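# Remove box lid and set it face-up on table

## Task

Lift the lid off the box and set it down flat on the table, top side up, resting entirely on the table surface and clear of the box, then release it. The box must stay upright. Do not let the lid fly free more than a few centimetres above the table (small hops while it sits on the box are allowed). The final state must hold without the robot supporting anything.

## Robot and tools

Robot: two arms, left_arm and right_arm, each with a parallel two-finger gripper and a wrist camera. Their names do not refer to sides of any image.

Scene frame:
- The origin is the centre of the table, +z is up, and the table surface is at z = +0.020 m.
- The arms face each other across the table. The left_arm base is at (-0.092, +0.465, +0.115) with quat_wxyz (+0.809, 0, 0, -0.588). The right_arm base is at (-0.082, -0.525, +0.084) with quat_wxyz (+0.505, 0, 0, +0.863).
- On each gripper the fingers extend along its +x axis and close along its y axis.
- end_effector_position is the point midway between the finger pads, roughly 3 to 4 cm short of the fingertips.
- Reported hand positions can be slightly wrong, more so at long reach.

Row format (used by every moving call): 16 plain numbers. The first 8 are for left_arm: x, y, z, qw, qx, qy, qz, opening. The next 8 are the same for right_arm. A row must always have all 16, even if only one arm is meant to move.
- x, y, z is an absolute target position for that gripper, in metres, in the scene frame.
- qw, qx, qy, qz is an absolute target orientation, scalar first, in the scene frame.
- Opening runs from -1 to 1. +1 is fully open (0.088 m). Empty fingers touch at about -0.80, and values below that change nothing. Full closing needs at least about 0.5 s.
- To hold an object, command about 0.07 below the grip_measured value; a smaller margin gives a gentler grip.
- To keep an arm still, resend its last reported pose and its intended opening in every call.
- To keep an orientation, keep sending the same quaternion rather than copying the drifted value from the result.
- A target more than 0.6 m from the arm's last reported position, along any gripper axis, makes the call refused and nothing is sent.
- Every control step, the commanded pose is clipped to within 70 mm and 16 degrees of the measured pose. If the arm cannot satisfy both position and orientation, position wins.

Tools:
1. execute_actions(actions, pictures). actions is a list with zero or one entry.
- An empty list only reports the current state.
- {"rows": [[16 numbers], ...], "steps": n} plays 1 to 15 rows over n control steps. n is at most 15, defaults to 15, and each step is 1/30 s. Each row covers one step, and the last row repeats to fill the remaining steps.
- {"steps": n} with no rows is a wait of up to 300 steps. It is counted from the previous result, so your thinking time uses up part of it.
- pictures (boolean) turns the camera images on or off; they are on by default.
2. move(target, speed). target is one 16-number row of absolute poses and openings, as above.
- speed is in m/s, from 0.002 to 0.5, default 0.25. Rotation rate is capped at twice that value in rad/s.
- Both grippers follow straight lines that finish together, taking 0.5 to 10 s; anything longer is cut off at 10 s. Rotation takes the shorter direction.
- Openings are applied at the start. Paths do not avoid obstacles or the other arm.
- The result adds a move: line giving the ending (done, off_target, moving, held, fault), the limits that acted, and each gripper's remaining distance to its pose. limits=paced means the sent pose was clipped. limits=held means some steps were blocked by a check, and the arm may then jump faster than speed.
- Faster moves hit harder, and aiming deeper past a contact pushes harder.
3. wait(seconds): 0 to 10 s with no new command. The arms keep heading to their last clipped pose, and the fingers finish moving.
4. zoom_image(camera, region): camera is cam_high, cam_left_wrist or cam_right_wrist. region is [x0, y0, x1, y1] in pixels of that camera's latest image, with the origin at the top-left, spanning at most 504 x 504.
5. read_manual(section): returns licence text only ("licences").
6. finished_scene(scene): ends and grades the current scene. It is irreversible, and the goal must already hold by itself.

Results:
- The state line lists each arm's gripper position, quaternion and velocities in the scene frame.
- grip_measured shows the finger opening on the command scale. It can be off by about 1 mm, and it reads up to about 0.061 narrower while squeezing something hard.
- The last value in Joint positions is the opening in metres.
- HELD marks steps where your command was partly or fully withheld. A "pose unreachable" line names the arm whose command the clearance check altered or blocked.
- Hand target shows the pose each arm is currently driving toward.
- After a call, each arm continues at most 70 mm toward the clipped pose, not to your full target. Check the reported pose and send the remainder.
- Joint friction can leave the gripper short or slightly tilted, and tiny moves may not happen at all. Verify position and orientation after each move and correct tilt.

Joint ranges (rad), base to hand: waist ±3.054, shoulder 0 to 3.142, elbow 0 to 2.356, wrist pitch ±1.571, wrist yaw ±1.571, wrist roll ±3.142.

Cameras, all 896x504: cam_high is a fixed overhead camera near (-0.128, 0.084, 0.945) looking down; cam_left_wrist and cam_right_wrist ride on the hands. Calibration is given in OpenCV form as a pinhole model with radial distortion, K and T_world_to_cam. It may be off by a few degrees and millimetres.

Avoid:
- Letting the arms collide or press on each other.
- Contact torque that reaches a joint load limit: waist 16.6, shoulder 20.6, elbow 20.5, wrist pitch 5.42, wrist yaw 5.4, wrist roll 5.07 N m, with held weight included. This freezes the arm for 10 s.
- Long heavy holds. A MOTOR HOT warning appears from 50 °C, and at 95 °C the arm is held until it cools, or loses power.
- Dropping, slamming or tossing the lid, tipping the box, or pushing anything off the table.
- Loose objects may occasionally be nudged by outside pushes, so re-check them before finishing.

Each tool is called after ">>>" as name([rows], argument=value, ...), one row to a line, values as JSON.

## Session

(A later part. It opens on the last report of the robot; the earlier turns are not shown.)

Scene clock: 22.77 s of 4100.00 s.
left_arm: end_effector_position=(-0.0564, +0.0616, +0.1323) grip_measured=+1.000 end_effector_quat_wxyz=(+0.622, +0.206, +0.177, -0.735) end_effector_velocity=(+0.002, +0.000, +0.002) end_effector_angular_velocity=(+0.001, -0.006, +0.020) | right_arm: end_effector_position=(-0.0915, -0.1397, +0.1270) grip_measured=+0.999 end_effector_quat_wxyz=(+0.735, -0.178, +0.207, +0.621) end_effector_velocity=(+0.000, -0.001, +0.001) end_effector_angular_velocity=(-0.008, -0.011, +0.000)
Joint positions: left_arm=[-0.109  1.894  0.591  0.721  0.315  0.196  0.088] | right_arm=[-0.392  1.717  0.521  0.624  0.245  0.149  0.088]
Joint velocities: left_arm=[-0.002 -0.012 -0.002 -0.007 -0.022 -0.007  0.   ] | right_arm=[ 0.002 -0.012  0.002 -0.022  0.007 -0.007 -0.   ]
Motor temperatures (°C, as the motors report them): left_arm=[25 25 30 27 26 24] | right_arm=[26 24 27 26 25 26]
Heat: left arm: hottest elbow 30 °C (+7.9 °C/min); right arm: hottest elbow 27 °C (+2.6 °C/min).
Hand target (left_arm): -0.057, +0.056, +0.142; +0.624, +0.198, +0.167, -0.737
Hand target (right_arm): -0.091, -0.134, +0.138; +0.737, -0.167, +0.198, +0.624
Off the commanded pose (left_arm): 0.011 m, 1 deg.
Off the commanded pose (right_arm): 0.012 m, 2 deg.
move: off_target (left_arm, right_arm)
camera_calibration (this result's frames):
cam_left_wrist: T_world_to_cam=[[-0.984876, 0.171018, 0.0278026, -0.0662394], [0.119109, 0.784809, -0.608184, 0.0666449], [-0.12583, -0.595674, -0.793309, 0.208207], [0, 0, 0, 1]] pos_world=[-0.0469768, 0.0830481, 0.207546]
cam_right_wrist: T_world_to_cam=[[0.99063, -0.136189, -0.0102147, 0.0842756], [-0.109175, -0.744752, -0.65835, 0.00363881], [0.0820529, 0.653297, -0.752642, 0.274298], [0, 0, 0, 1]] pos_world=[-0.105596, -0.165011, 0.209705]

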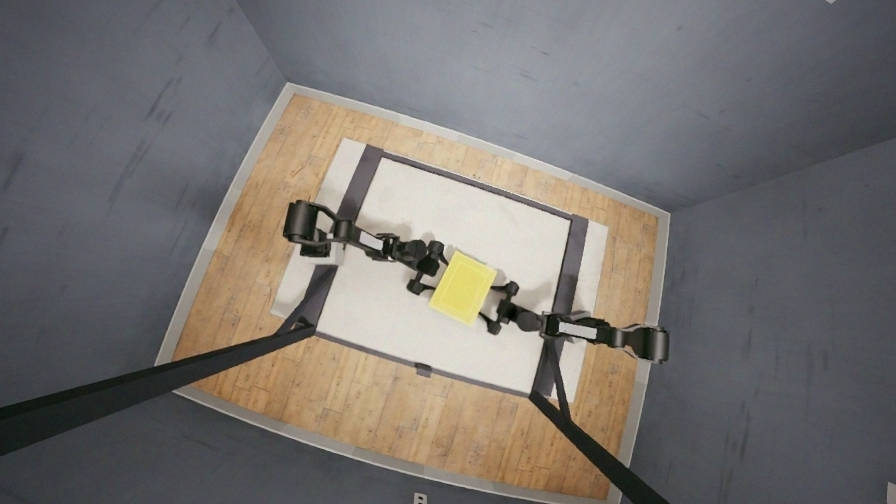

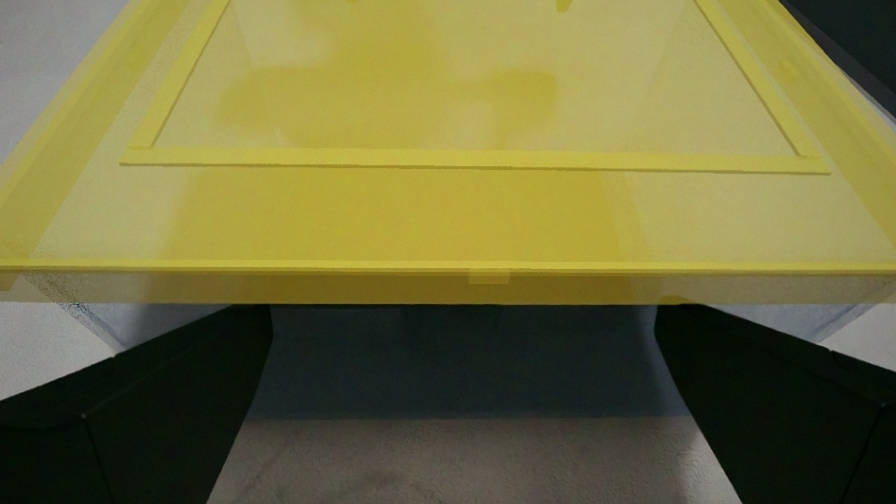

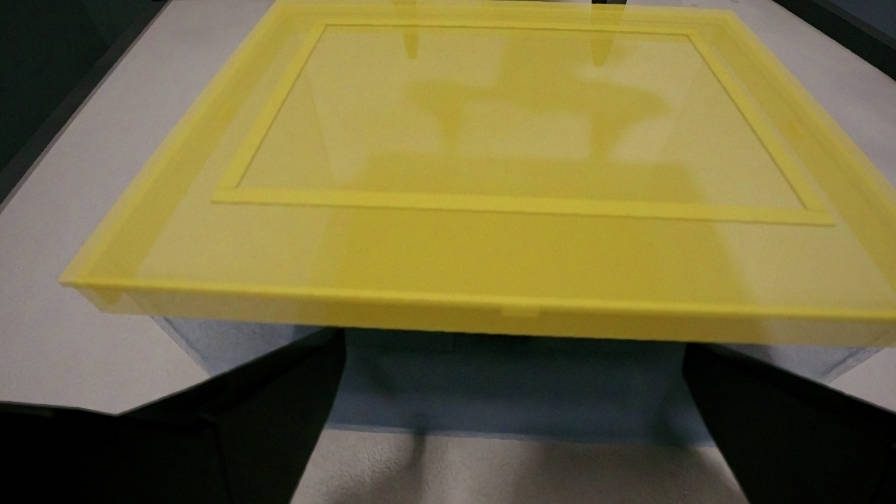

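>>> move(target=[-0.054,0.078,0.128,0.624,0.198,0.167,-0.737,1,-0.094,-0.156,0.123,0.737,-0.167,0.198,0.624,1], speed=0.05)

>>> move(target=[-0.054,0.078,0.144,0.624,0.198,0.167,-0.737,1,-0.094,-0.156,0.139,0.737,-0.167,0.198,0.624,1], speed=0.05)

>>> move(target=[-0.057,0.055,0.144,0.624,0.198,0.167,-0.737,1,-0.091,-0.133,0.139,0.737,-0.167,0.198,0.624,1], speed=0.02)

Scene clock: 24.97 s of 4100.00 s.
left_arm: end_effector_position=(-0.0544, +0.0746, +0.1299) grip_measured=+1.000 end_effector_quat_wxyz=(+0.625, +0.196, +0.167, -0.737) end_effector_velocity=(-0.001, +0.005, -0.002) end_effector_angular_velocity=(+0.009, +0.024, +0.007) | right_arm: end_effector_position=(-0.0936, -0.1549, +0.1206) grip_measured=+0.999 end_effector_quat_wxyz=(+0.735, -0.172, +0.200, +0.624) end_effector_velocity=(-0.001, -0.004, -0.002) end_effector_angular_velocity=(-0.004, -0.003, +0.012)
Joint positions: left_arm=[-0.09   1.893  0.522  0.817  0.334  0.199  0.088] | right_arm=[-0.377  1.711  0.441  0.717  0.256  0.152  0.088]
Joint velocities: left_arm=[ 0.002 -0.002 -0.017  0.007  0.007 -0.022  0.   ] | right_arm=[ 0.002 -0.007 -0.017  0.007 -0.007 -0.007 -0.   ]
Motor temperatures (°C, as the motors report them): left_arm=[25 25 30 27 26 24] | right_arm=[26 25 27 27 25 26]
Heat: left arm: hottest elbow 30 °C (+7.2 °C/min); right arm: hottest elbow 27 °C (+2.4 °C/min).
Hand target (left_arm): -0.054, +0.078, +0.128; +0.624, +0.198, +0.167, -0.737
Hand target (right_arm): -0.094, -0.156, +0.123; +0.737, -0.167, +0.198, +0.624
Off the commanded pose (left_arm): 0.004 m, 0 deg.
Off the commanded pose (right_arm): 0.003 m, 1 deg.
move: done
camera_calibration (this result's frames):
cam_left_wrist: T_world_to_cam=[[-0.984958, 0.171014, 0.0247302, -0.0660215], [0.117249, 0.766596, -0.631335, 0.058986], [-0.126925, -0.618939, -0.775116, 0.213611], [0, 0, 0, 1]] pos_world=[-0.0448319, 0.098284, 0.204446]
cam_right_wrist: T_world_to_cam=[[0.991179, -0.132005, -0.0117444, 0.0851734], [-0.105467, -0.732035, -0.673054, -0.0080105], [0.0802492, 0.668356, -0.7395, 0.280184], [0, 0, 0, 1]] pos_world=[-0.107752, -0.181883, 0.202805]

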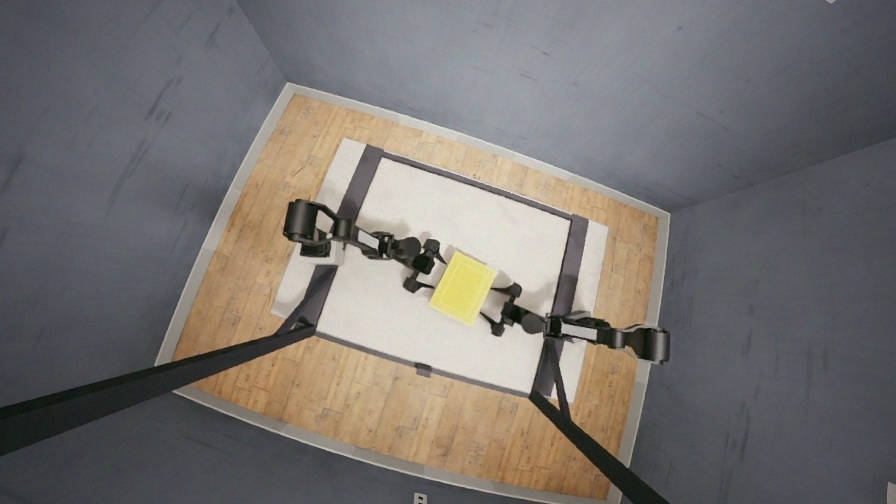

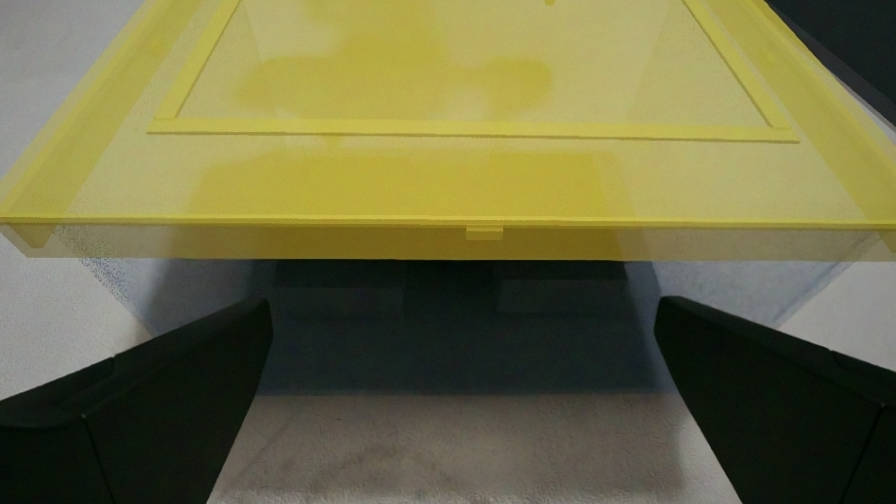

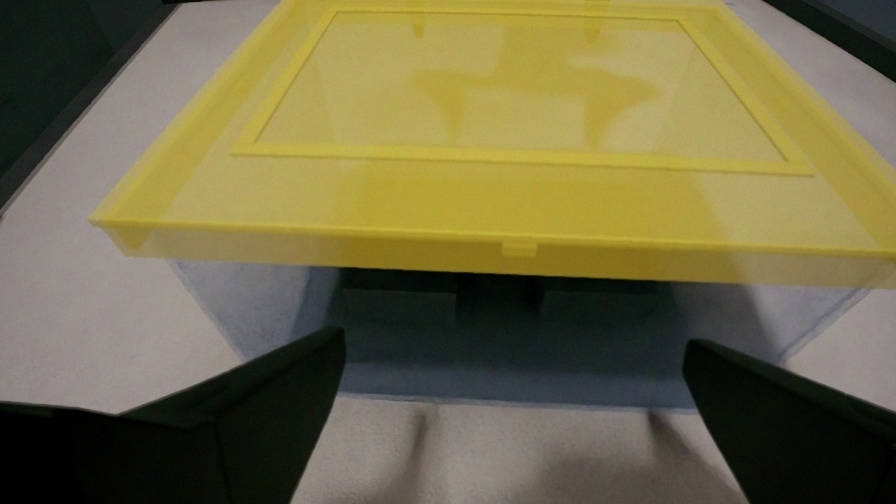

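Scene clock: 25.77 s of 4100.00 s.
left_arm: end_effector_position=(-0.0550, +0.0777, +0.1411) grip_measured=+1.000 end_effector_quat_wxyz=(+0.624, +0.198, +0.171, -0.737) end_effector_velocity=(+0.002, +0.002, +0.001) end_effector_angular_velocity=(+0.009, +0.004, +0.012) | right_arm: end_effector_position=(-0.0934, -0.1586, +0.1328) grip_measured=+0.999 end_effector_quat_wxyz=(+0.735, -0.174, +0.201, +0.624) end_effector_velocity=(+0.003, -0.004, -0.003) end_effector_angular_velocity=(-0.027, -0.014, -0.005)
Joint positions: left_arm=[-0.089  1.824  0.522  0.739  0.335  0.199  0.088] | right_arm=[-0.376  1.635  0.445  0.63   0.256  0.152  0.088]
Joint velocities: left_arm=[ 0.002 -0.017 -0.002 -0.022 -0.007 -0.007  0.   ] | right_arm=[-0.002 -0.012 -0.002 -0.037  0.007 -0.007  0.   ]
Motor temperatures (°C, as the motors report them): left_arm=[25 25 30 27 26 24] | right_arm=[26 25 27 27 25 26]
Heat: left arm: hottest elbow 30 °C (+7.0 °C/min); right arm: hottest elbow 27 °C (+2.3 °C/min).
Hand target (left_arm): -0.054, +0.078, +0.144; +0.624, +0.198, +0.167, -0.737
Hand target (right_arm): -0.094, -0.156, +0.139; +0.737, -0.167, +0.198, +0.624
Off the commanded pose (left_arm): 0.003 m, 0 deg.
Off the commanded pose (right_arm): 0.007 m, 1 deg.
move: done
camera_calibration (this result's frames):
cam_left_wrist: T_world_to_cam=[[-0.984843, 0.171018, 0.0289224, -0.068071], [0.115825, 0.77258, -0.624263, 0.062256], [-0.129105, -0.611451, -0.780679, 0.224262], [0, 0, 0, 1]] pos_world=[-0.0452968, 0.100669, 0.21591]
cam_right_wrist: T_world_to_cam=[[0.991288, -0.131311, -0.0102369, 0.0845363], [-0.104392, -0.73592, -0.668973, -0.00355567], [0.0803099, 0.664214, -0.743216, 0.29146], [0, 0, 0, 1]] pos_world=[-0.107578, -0.185108, 0.215105]

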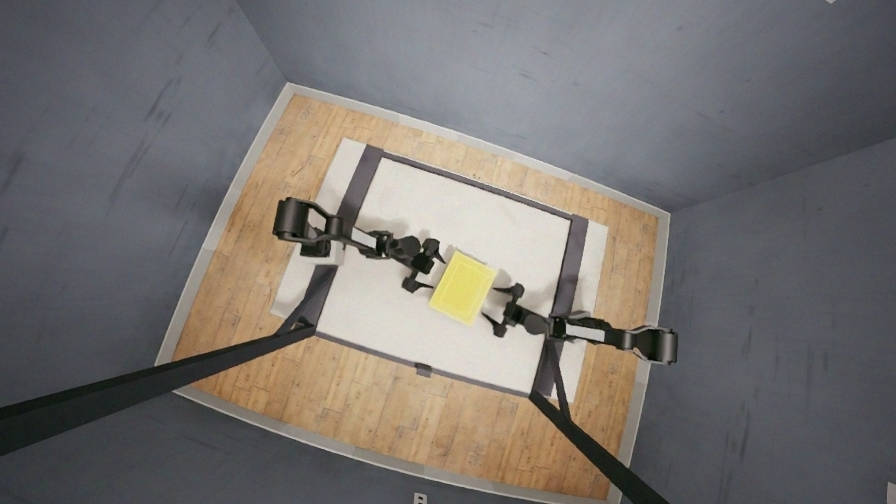

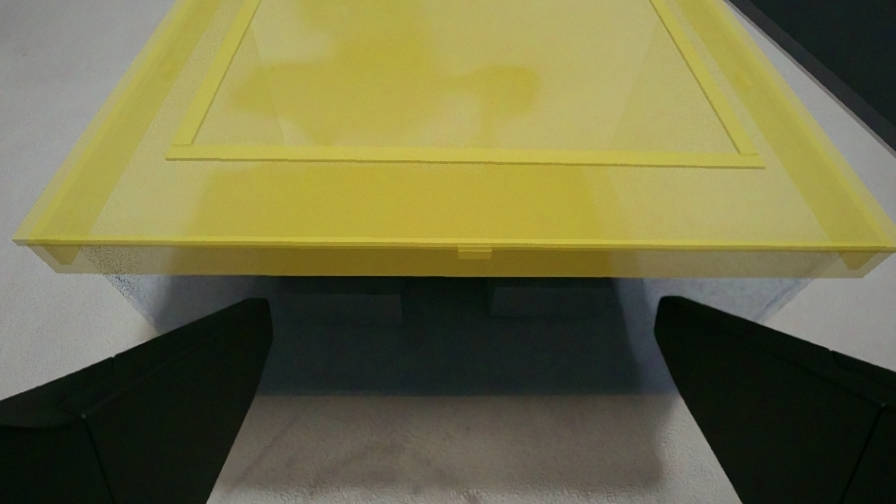

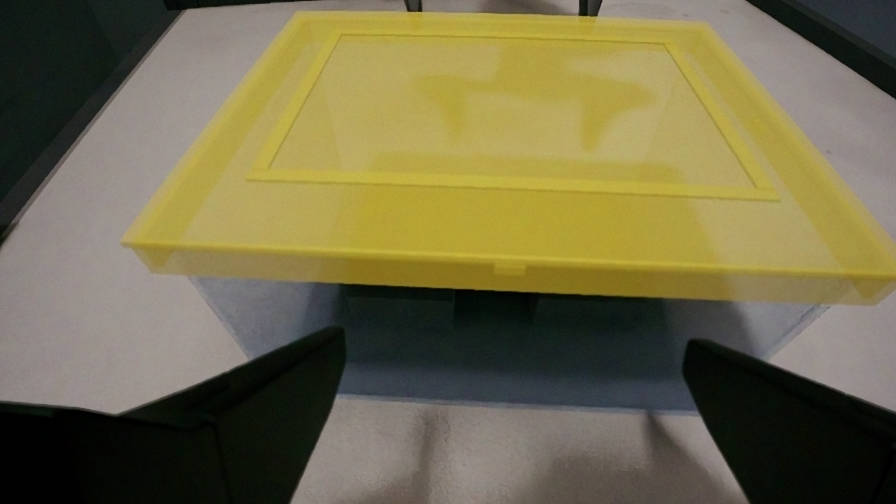

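Scene clock: 27.30 s of 4100.00 s.
left_arm: end_effector_position=(-0.0554, +0.0651, +0.1438) grip_measured=+1.000 end_effector_quat_wxyz=(+0.623, +0.200, +0.168, -0.737) end_effector_velocity=(-0.000, +0.002, -0.003) end_effector_angular_velocity=(+0.016, +0.017, +0.015) | right_arm: end_effector_position=(-0.0920, -0.1440, +0.1361) grip_measured=+0.999 end_effector_quat_wxyz=(+0.737, -0.172, +0.201, +0.622) end_effector_velocity=(+0.000, -0.003, -0.004) end_effector_angular_velocity=(-0.023, -0.005, +0.008)
Joint positions: left_arm=[-0.101  1.845  0.574  0.71   0.324  0.199  0.088] | right_arm=[-0.387  1.671  0.503  0.614  0.251  0.15   0.088]
Joint velocities: left_arm=[-0.002  0.002 -0.002 -0.007 -0.007 -0.022  0.   ] | right_arm=[-0.002 -0.002 -0.002 -0.022 -0.007 -0.007 -0.   ]
Motor temperatures (°C, as the motors report them): left_arm=[25 26 30 27 26 24] | right_arm=[26 25 27 27 25 26]
Heat: left arm: hottest elbow 30 °C (+6.6 °C/min); right arm: hottest elbow 27 °C (+2.2 °C/min).
Hand target (left_arm): -0.057, +0.055, +0.144; +0.624, +0.198, +0.167, -0.737
Hand target (right_arm): -0.091, -0.133, +0.139; +0.737, -0.167, +0.198, +0.624
Off the commanded pose (left_arm): 0.010 m, 0 deg.
Off the commanded pose (right_arm): 0.011 m, 1 deg.
move: off_target (left_arm, right_arm)
camera_calibration (this result's frames):
cam_left_wrist: T_world_to_cam=[[-0.984579, 0.173474, 0.0225949, -0.065582], [0.121639, 0.771688, -0.624261, 0.0740583], [-0.125729, -0.611886, -0.780889, 0.218828], [0, 0, 0, 1]] pos_world=[-0.0460658, 0.0881247, 0.218594]
cam_right_wrist: T_world_to_cam=[[0.990533, -0.136708, -0.0124253, 0.0845695], [-0.109517, -0.732444, -0.671961, 0.0099236], [0.0827617, 0.66696, -0.740483, 0.284332], [0, 0, 0, 1]] pos_world=[-0.106214, -0.170808, 0.218262]

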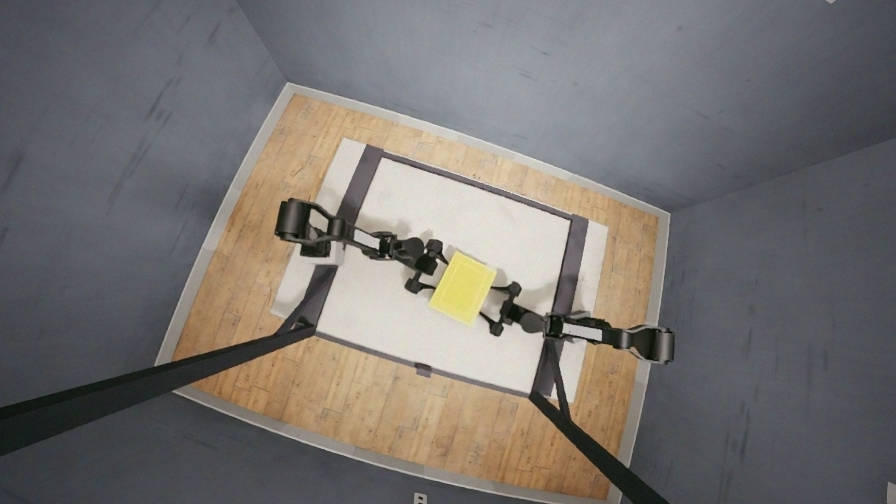

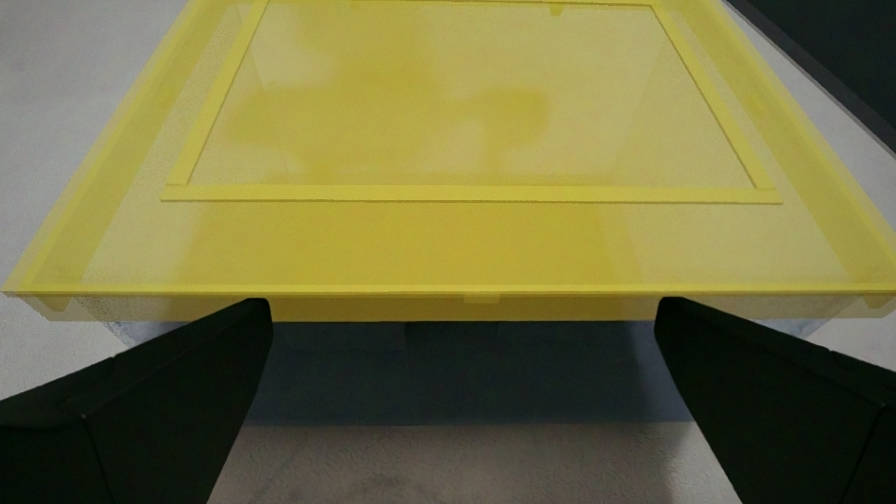

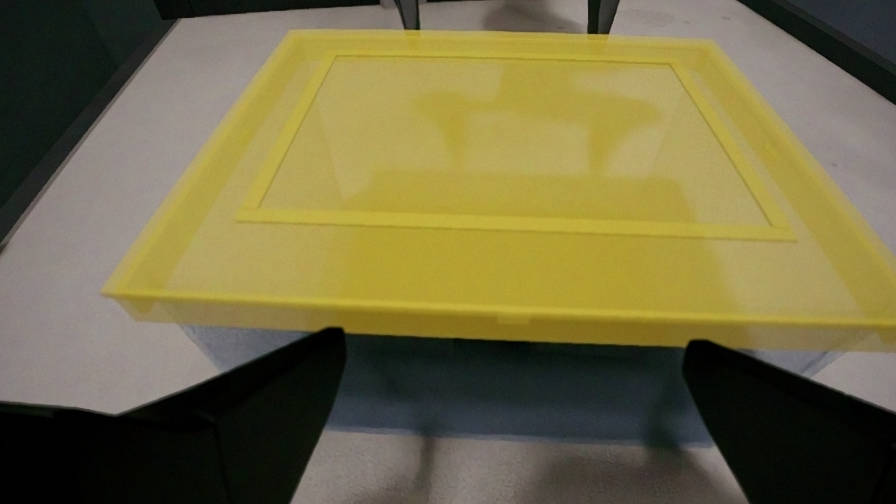

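Right sits low on the skirt; it should slide up to the flange.

>>> move(target=[-0.057,0.055,0.17,0.624,0.198,0.167,-0.737,1,-0.091,-0.133,0.171,0.737,-0.167,0.198,0.624,1], speed=0.012)

Scene clock: 31.13 s of 4100.00 s.
left_arm: end_effector_position=(-0.0562, +0.0653, +0.1510) grip_measured=+1.000 end_effector_quat_wxyz=(+0.620, +0.214, +0.188, -0.731) end_effector_velocity=(-0.003, +0.005, -0.006) end_effector_angular_velocity=(+0.038, +0.009, +0.003) | right_arm: end_effector_position=(-0.0919, -0.1431, +0.1489) grip_measured=+0.999 end_effector_quat_wxyz=(+0.730, -0.191, +0.217, +0.619) end_effector_velocity=(-0.002, -0.003, -0.004) end_effector_angular_velocity=(-0.026, -0.008, +0.028)
Joint positions: left_arm=[-0.108  1.791  0.61   0.57   0.309  0.199  0.088] | right_arm=[-0.392  1.603  0.564  0.432  0.238  0.15   0.088]
Joint velocities: left_arm=[-0.007 -0.002 -0.002 -0.037 -0.007 -0.007  0.   ] | right_arm=[-0.002 -0.002 -0.002 -0.022 -0.022 -0.022 -0.   ]
Motor temperatures (°C, as the motors report them): left_arm=[25 26 30 27 26 25] | right_arm=[26 25 28 27 25 26]
Heat: left arm: hottest elbow 30 °C (+5.8 °C/min); right arm: hottest elbow 28 °C (+3.9 °C/min).
Hand target (left_arm): -0.057, +0.055, +0.170; +0.624, +0.198, +0.167, -0.737
Hand target (right_arm): -0.091, -0.133, +0.171; +0.737, -0.167, +0.198, +0.624
Off the commanded pose (left_arm): 0.022 m, 3 deg.
Off the commanded pose (right_arm): 0.024 m, 4 deg.
move: off_target (left_arm, right_arm)
camera_calibration (this result's frames):
cam_left_wrist: T_world_to_cam=[[-0.985399, 0.167025, 0.0330307, -0.0677769], [0.11635, 0.802235, -0.585561, 0.0703978], [-0.124302, -0.573168, -0.809955, 0.22639], [0, 0, 0, 1]] pos_world=[-0.0468375, 0.0846043, 0.226826]
cam_right_wrist: T_world_to_cam=[[0.991215, -0.132116, -0.00616103, 0.0844758], [-0.106185, -0.767159, -0.632608, 0.00873376], [0.0788514, 0.627705, -0.774448, 0.292296], [0, 0, 0, 1]] pos_world=[-0.105854, -0.165614, 0.232413]

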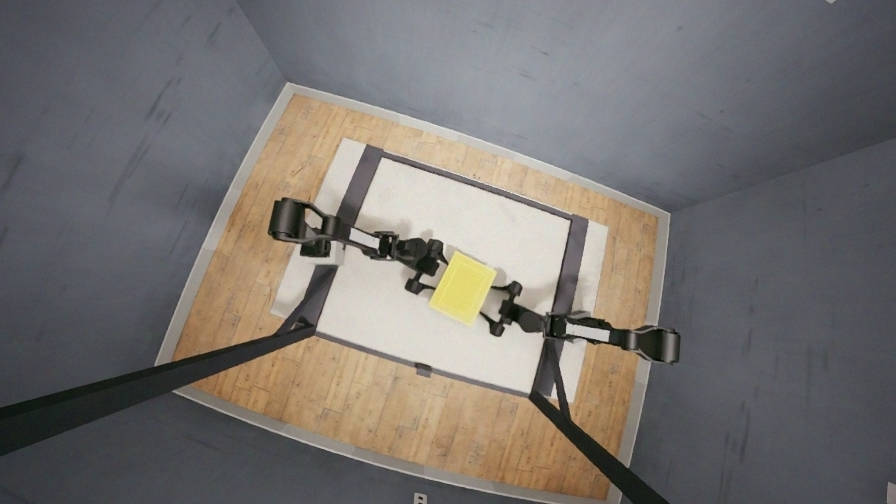

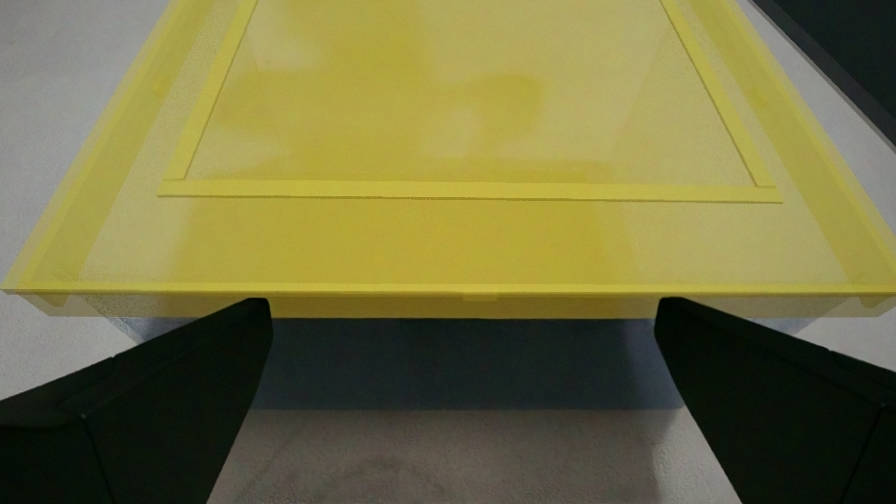

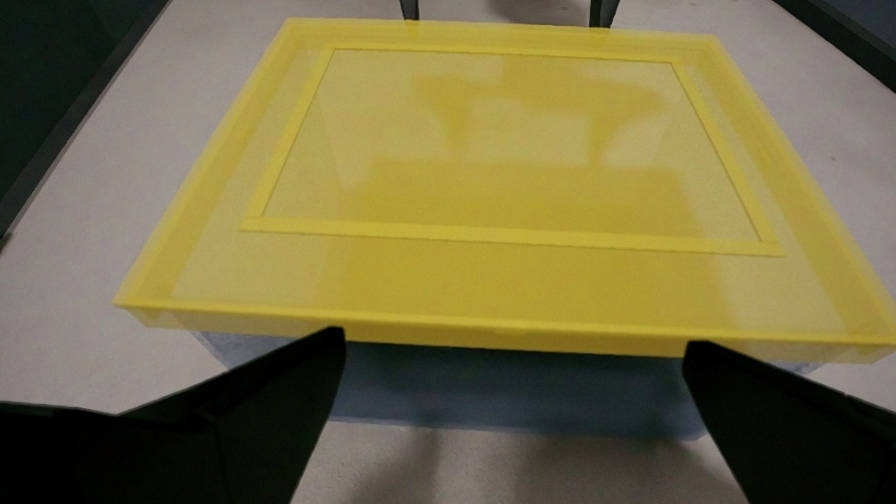

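More pull; watch whether the box comes along.

>>> move(target=[-0.057,0.053,0.20,0.624,0.198,0.167,-0.737,1,-0.091,-0.131,0.201,0.737,-0.167,0.198,0.624,1], speed=0.012)

Scene clock: 36.20 s of 4100.00 s.
left_arm: end_effector_position=(-0.0557, +0.0556, +0.1929) grip_measured=+1.000 end_effector_quat_wxyz=(+0.624, +0.204, +0.172, -0.735) end_effector_velocity=(+0.000, -0.000, +0.000) end_effector_angular_velocity=(+0.002, -0.010, -0.000) | right_arm: end_effector_position=(-0.0921, -0.1328, +0.1935) grip_measured=+0.999 end_effector_quat_wxyz=(+0.735, -0.173, +0.204, +0.624) end_effector_velocity=(-0.004, -0.002, -0.003) end_effector_angular_velocity=(-0.019, +0.003, +0.025)
Joint positions: left_arm=[-0.112  1.679  0.679  0.43   0.31   0.195  0.088] | right_arm=[-0.395  1.504  0.654  0.291  0.238  0.147  0.088]
Joint velocities: left_arm=[-0.002 -0.002  0.002 -0.007 -0.007  0.007  0.   ] | right_arm=[ 0.002 -0.002  0.002 -0.022 -0.022 -0.007 -0.   ]
Motor temperatures (°C, as the motors report them): left_arm=[25 27 30 28 26 25] | right_arm=[26 26 28 27 25 26]
Heat: left arm: hottest elbow 30 °C (+5.0 °C/min); right arm: hottest elbow 28 °C (+3.3 °C/min).
Hand target (left_arm): -0.057, +0.053, +0.200; +0.624, +0.198, +0.167, -0.737
Hand target (right_arm): -0.091, -0.131, +0.201; +0.737, -0.167, +0.198, +0.624
Off the commanded pose (left_arm): 0.008 m, 1 deg.
Off the commanded pose (right_arm): 0.008 m, 1 deg.
move: done
camera_calibration (this result's frames):
cam_left_wrist: T_world_to_cam=[[-0.985206, 0.169922, 0.0222813, -0.0651477], [0.120343, 0.778518, -0.615977, 0.110092], [-0.122014, -0.604182, -0.787449, 0.252327], [0, 0, 0, 1]] pos_world=[-0.0466451, 0.0778134, 0.26796]
cam_right_wrist: T_world_to_cam=[[0.991052, -0.132501, -0.0160913, 0.0881978], [-0.109251, -0.73602, -0.668086, 0.0555356], [0.0766785, 0.663867, -0.74391, 0.31907], [0, 0, 0, 1]] pos_world=[-0.105807, -0.159258, 0.275881]

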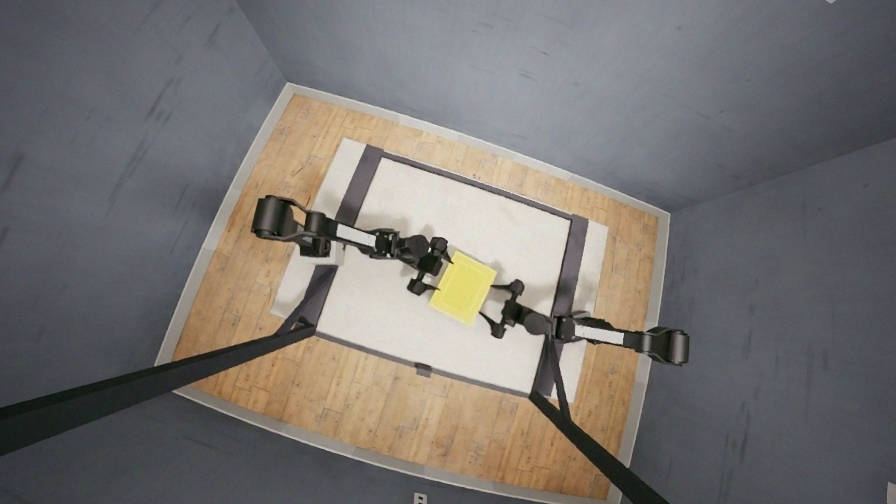

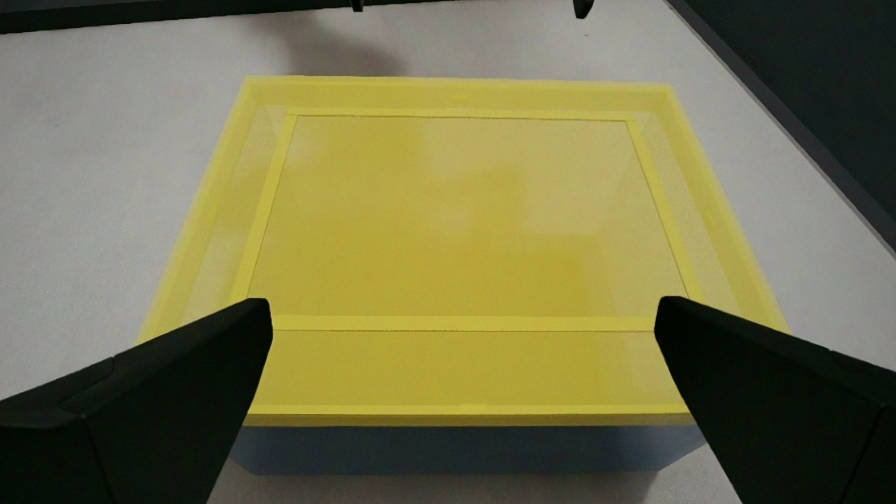

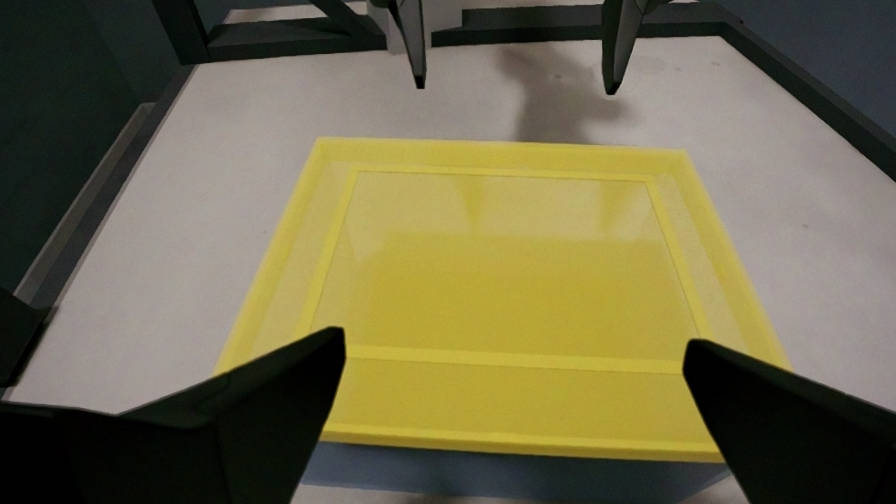

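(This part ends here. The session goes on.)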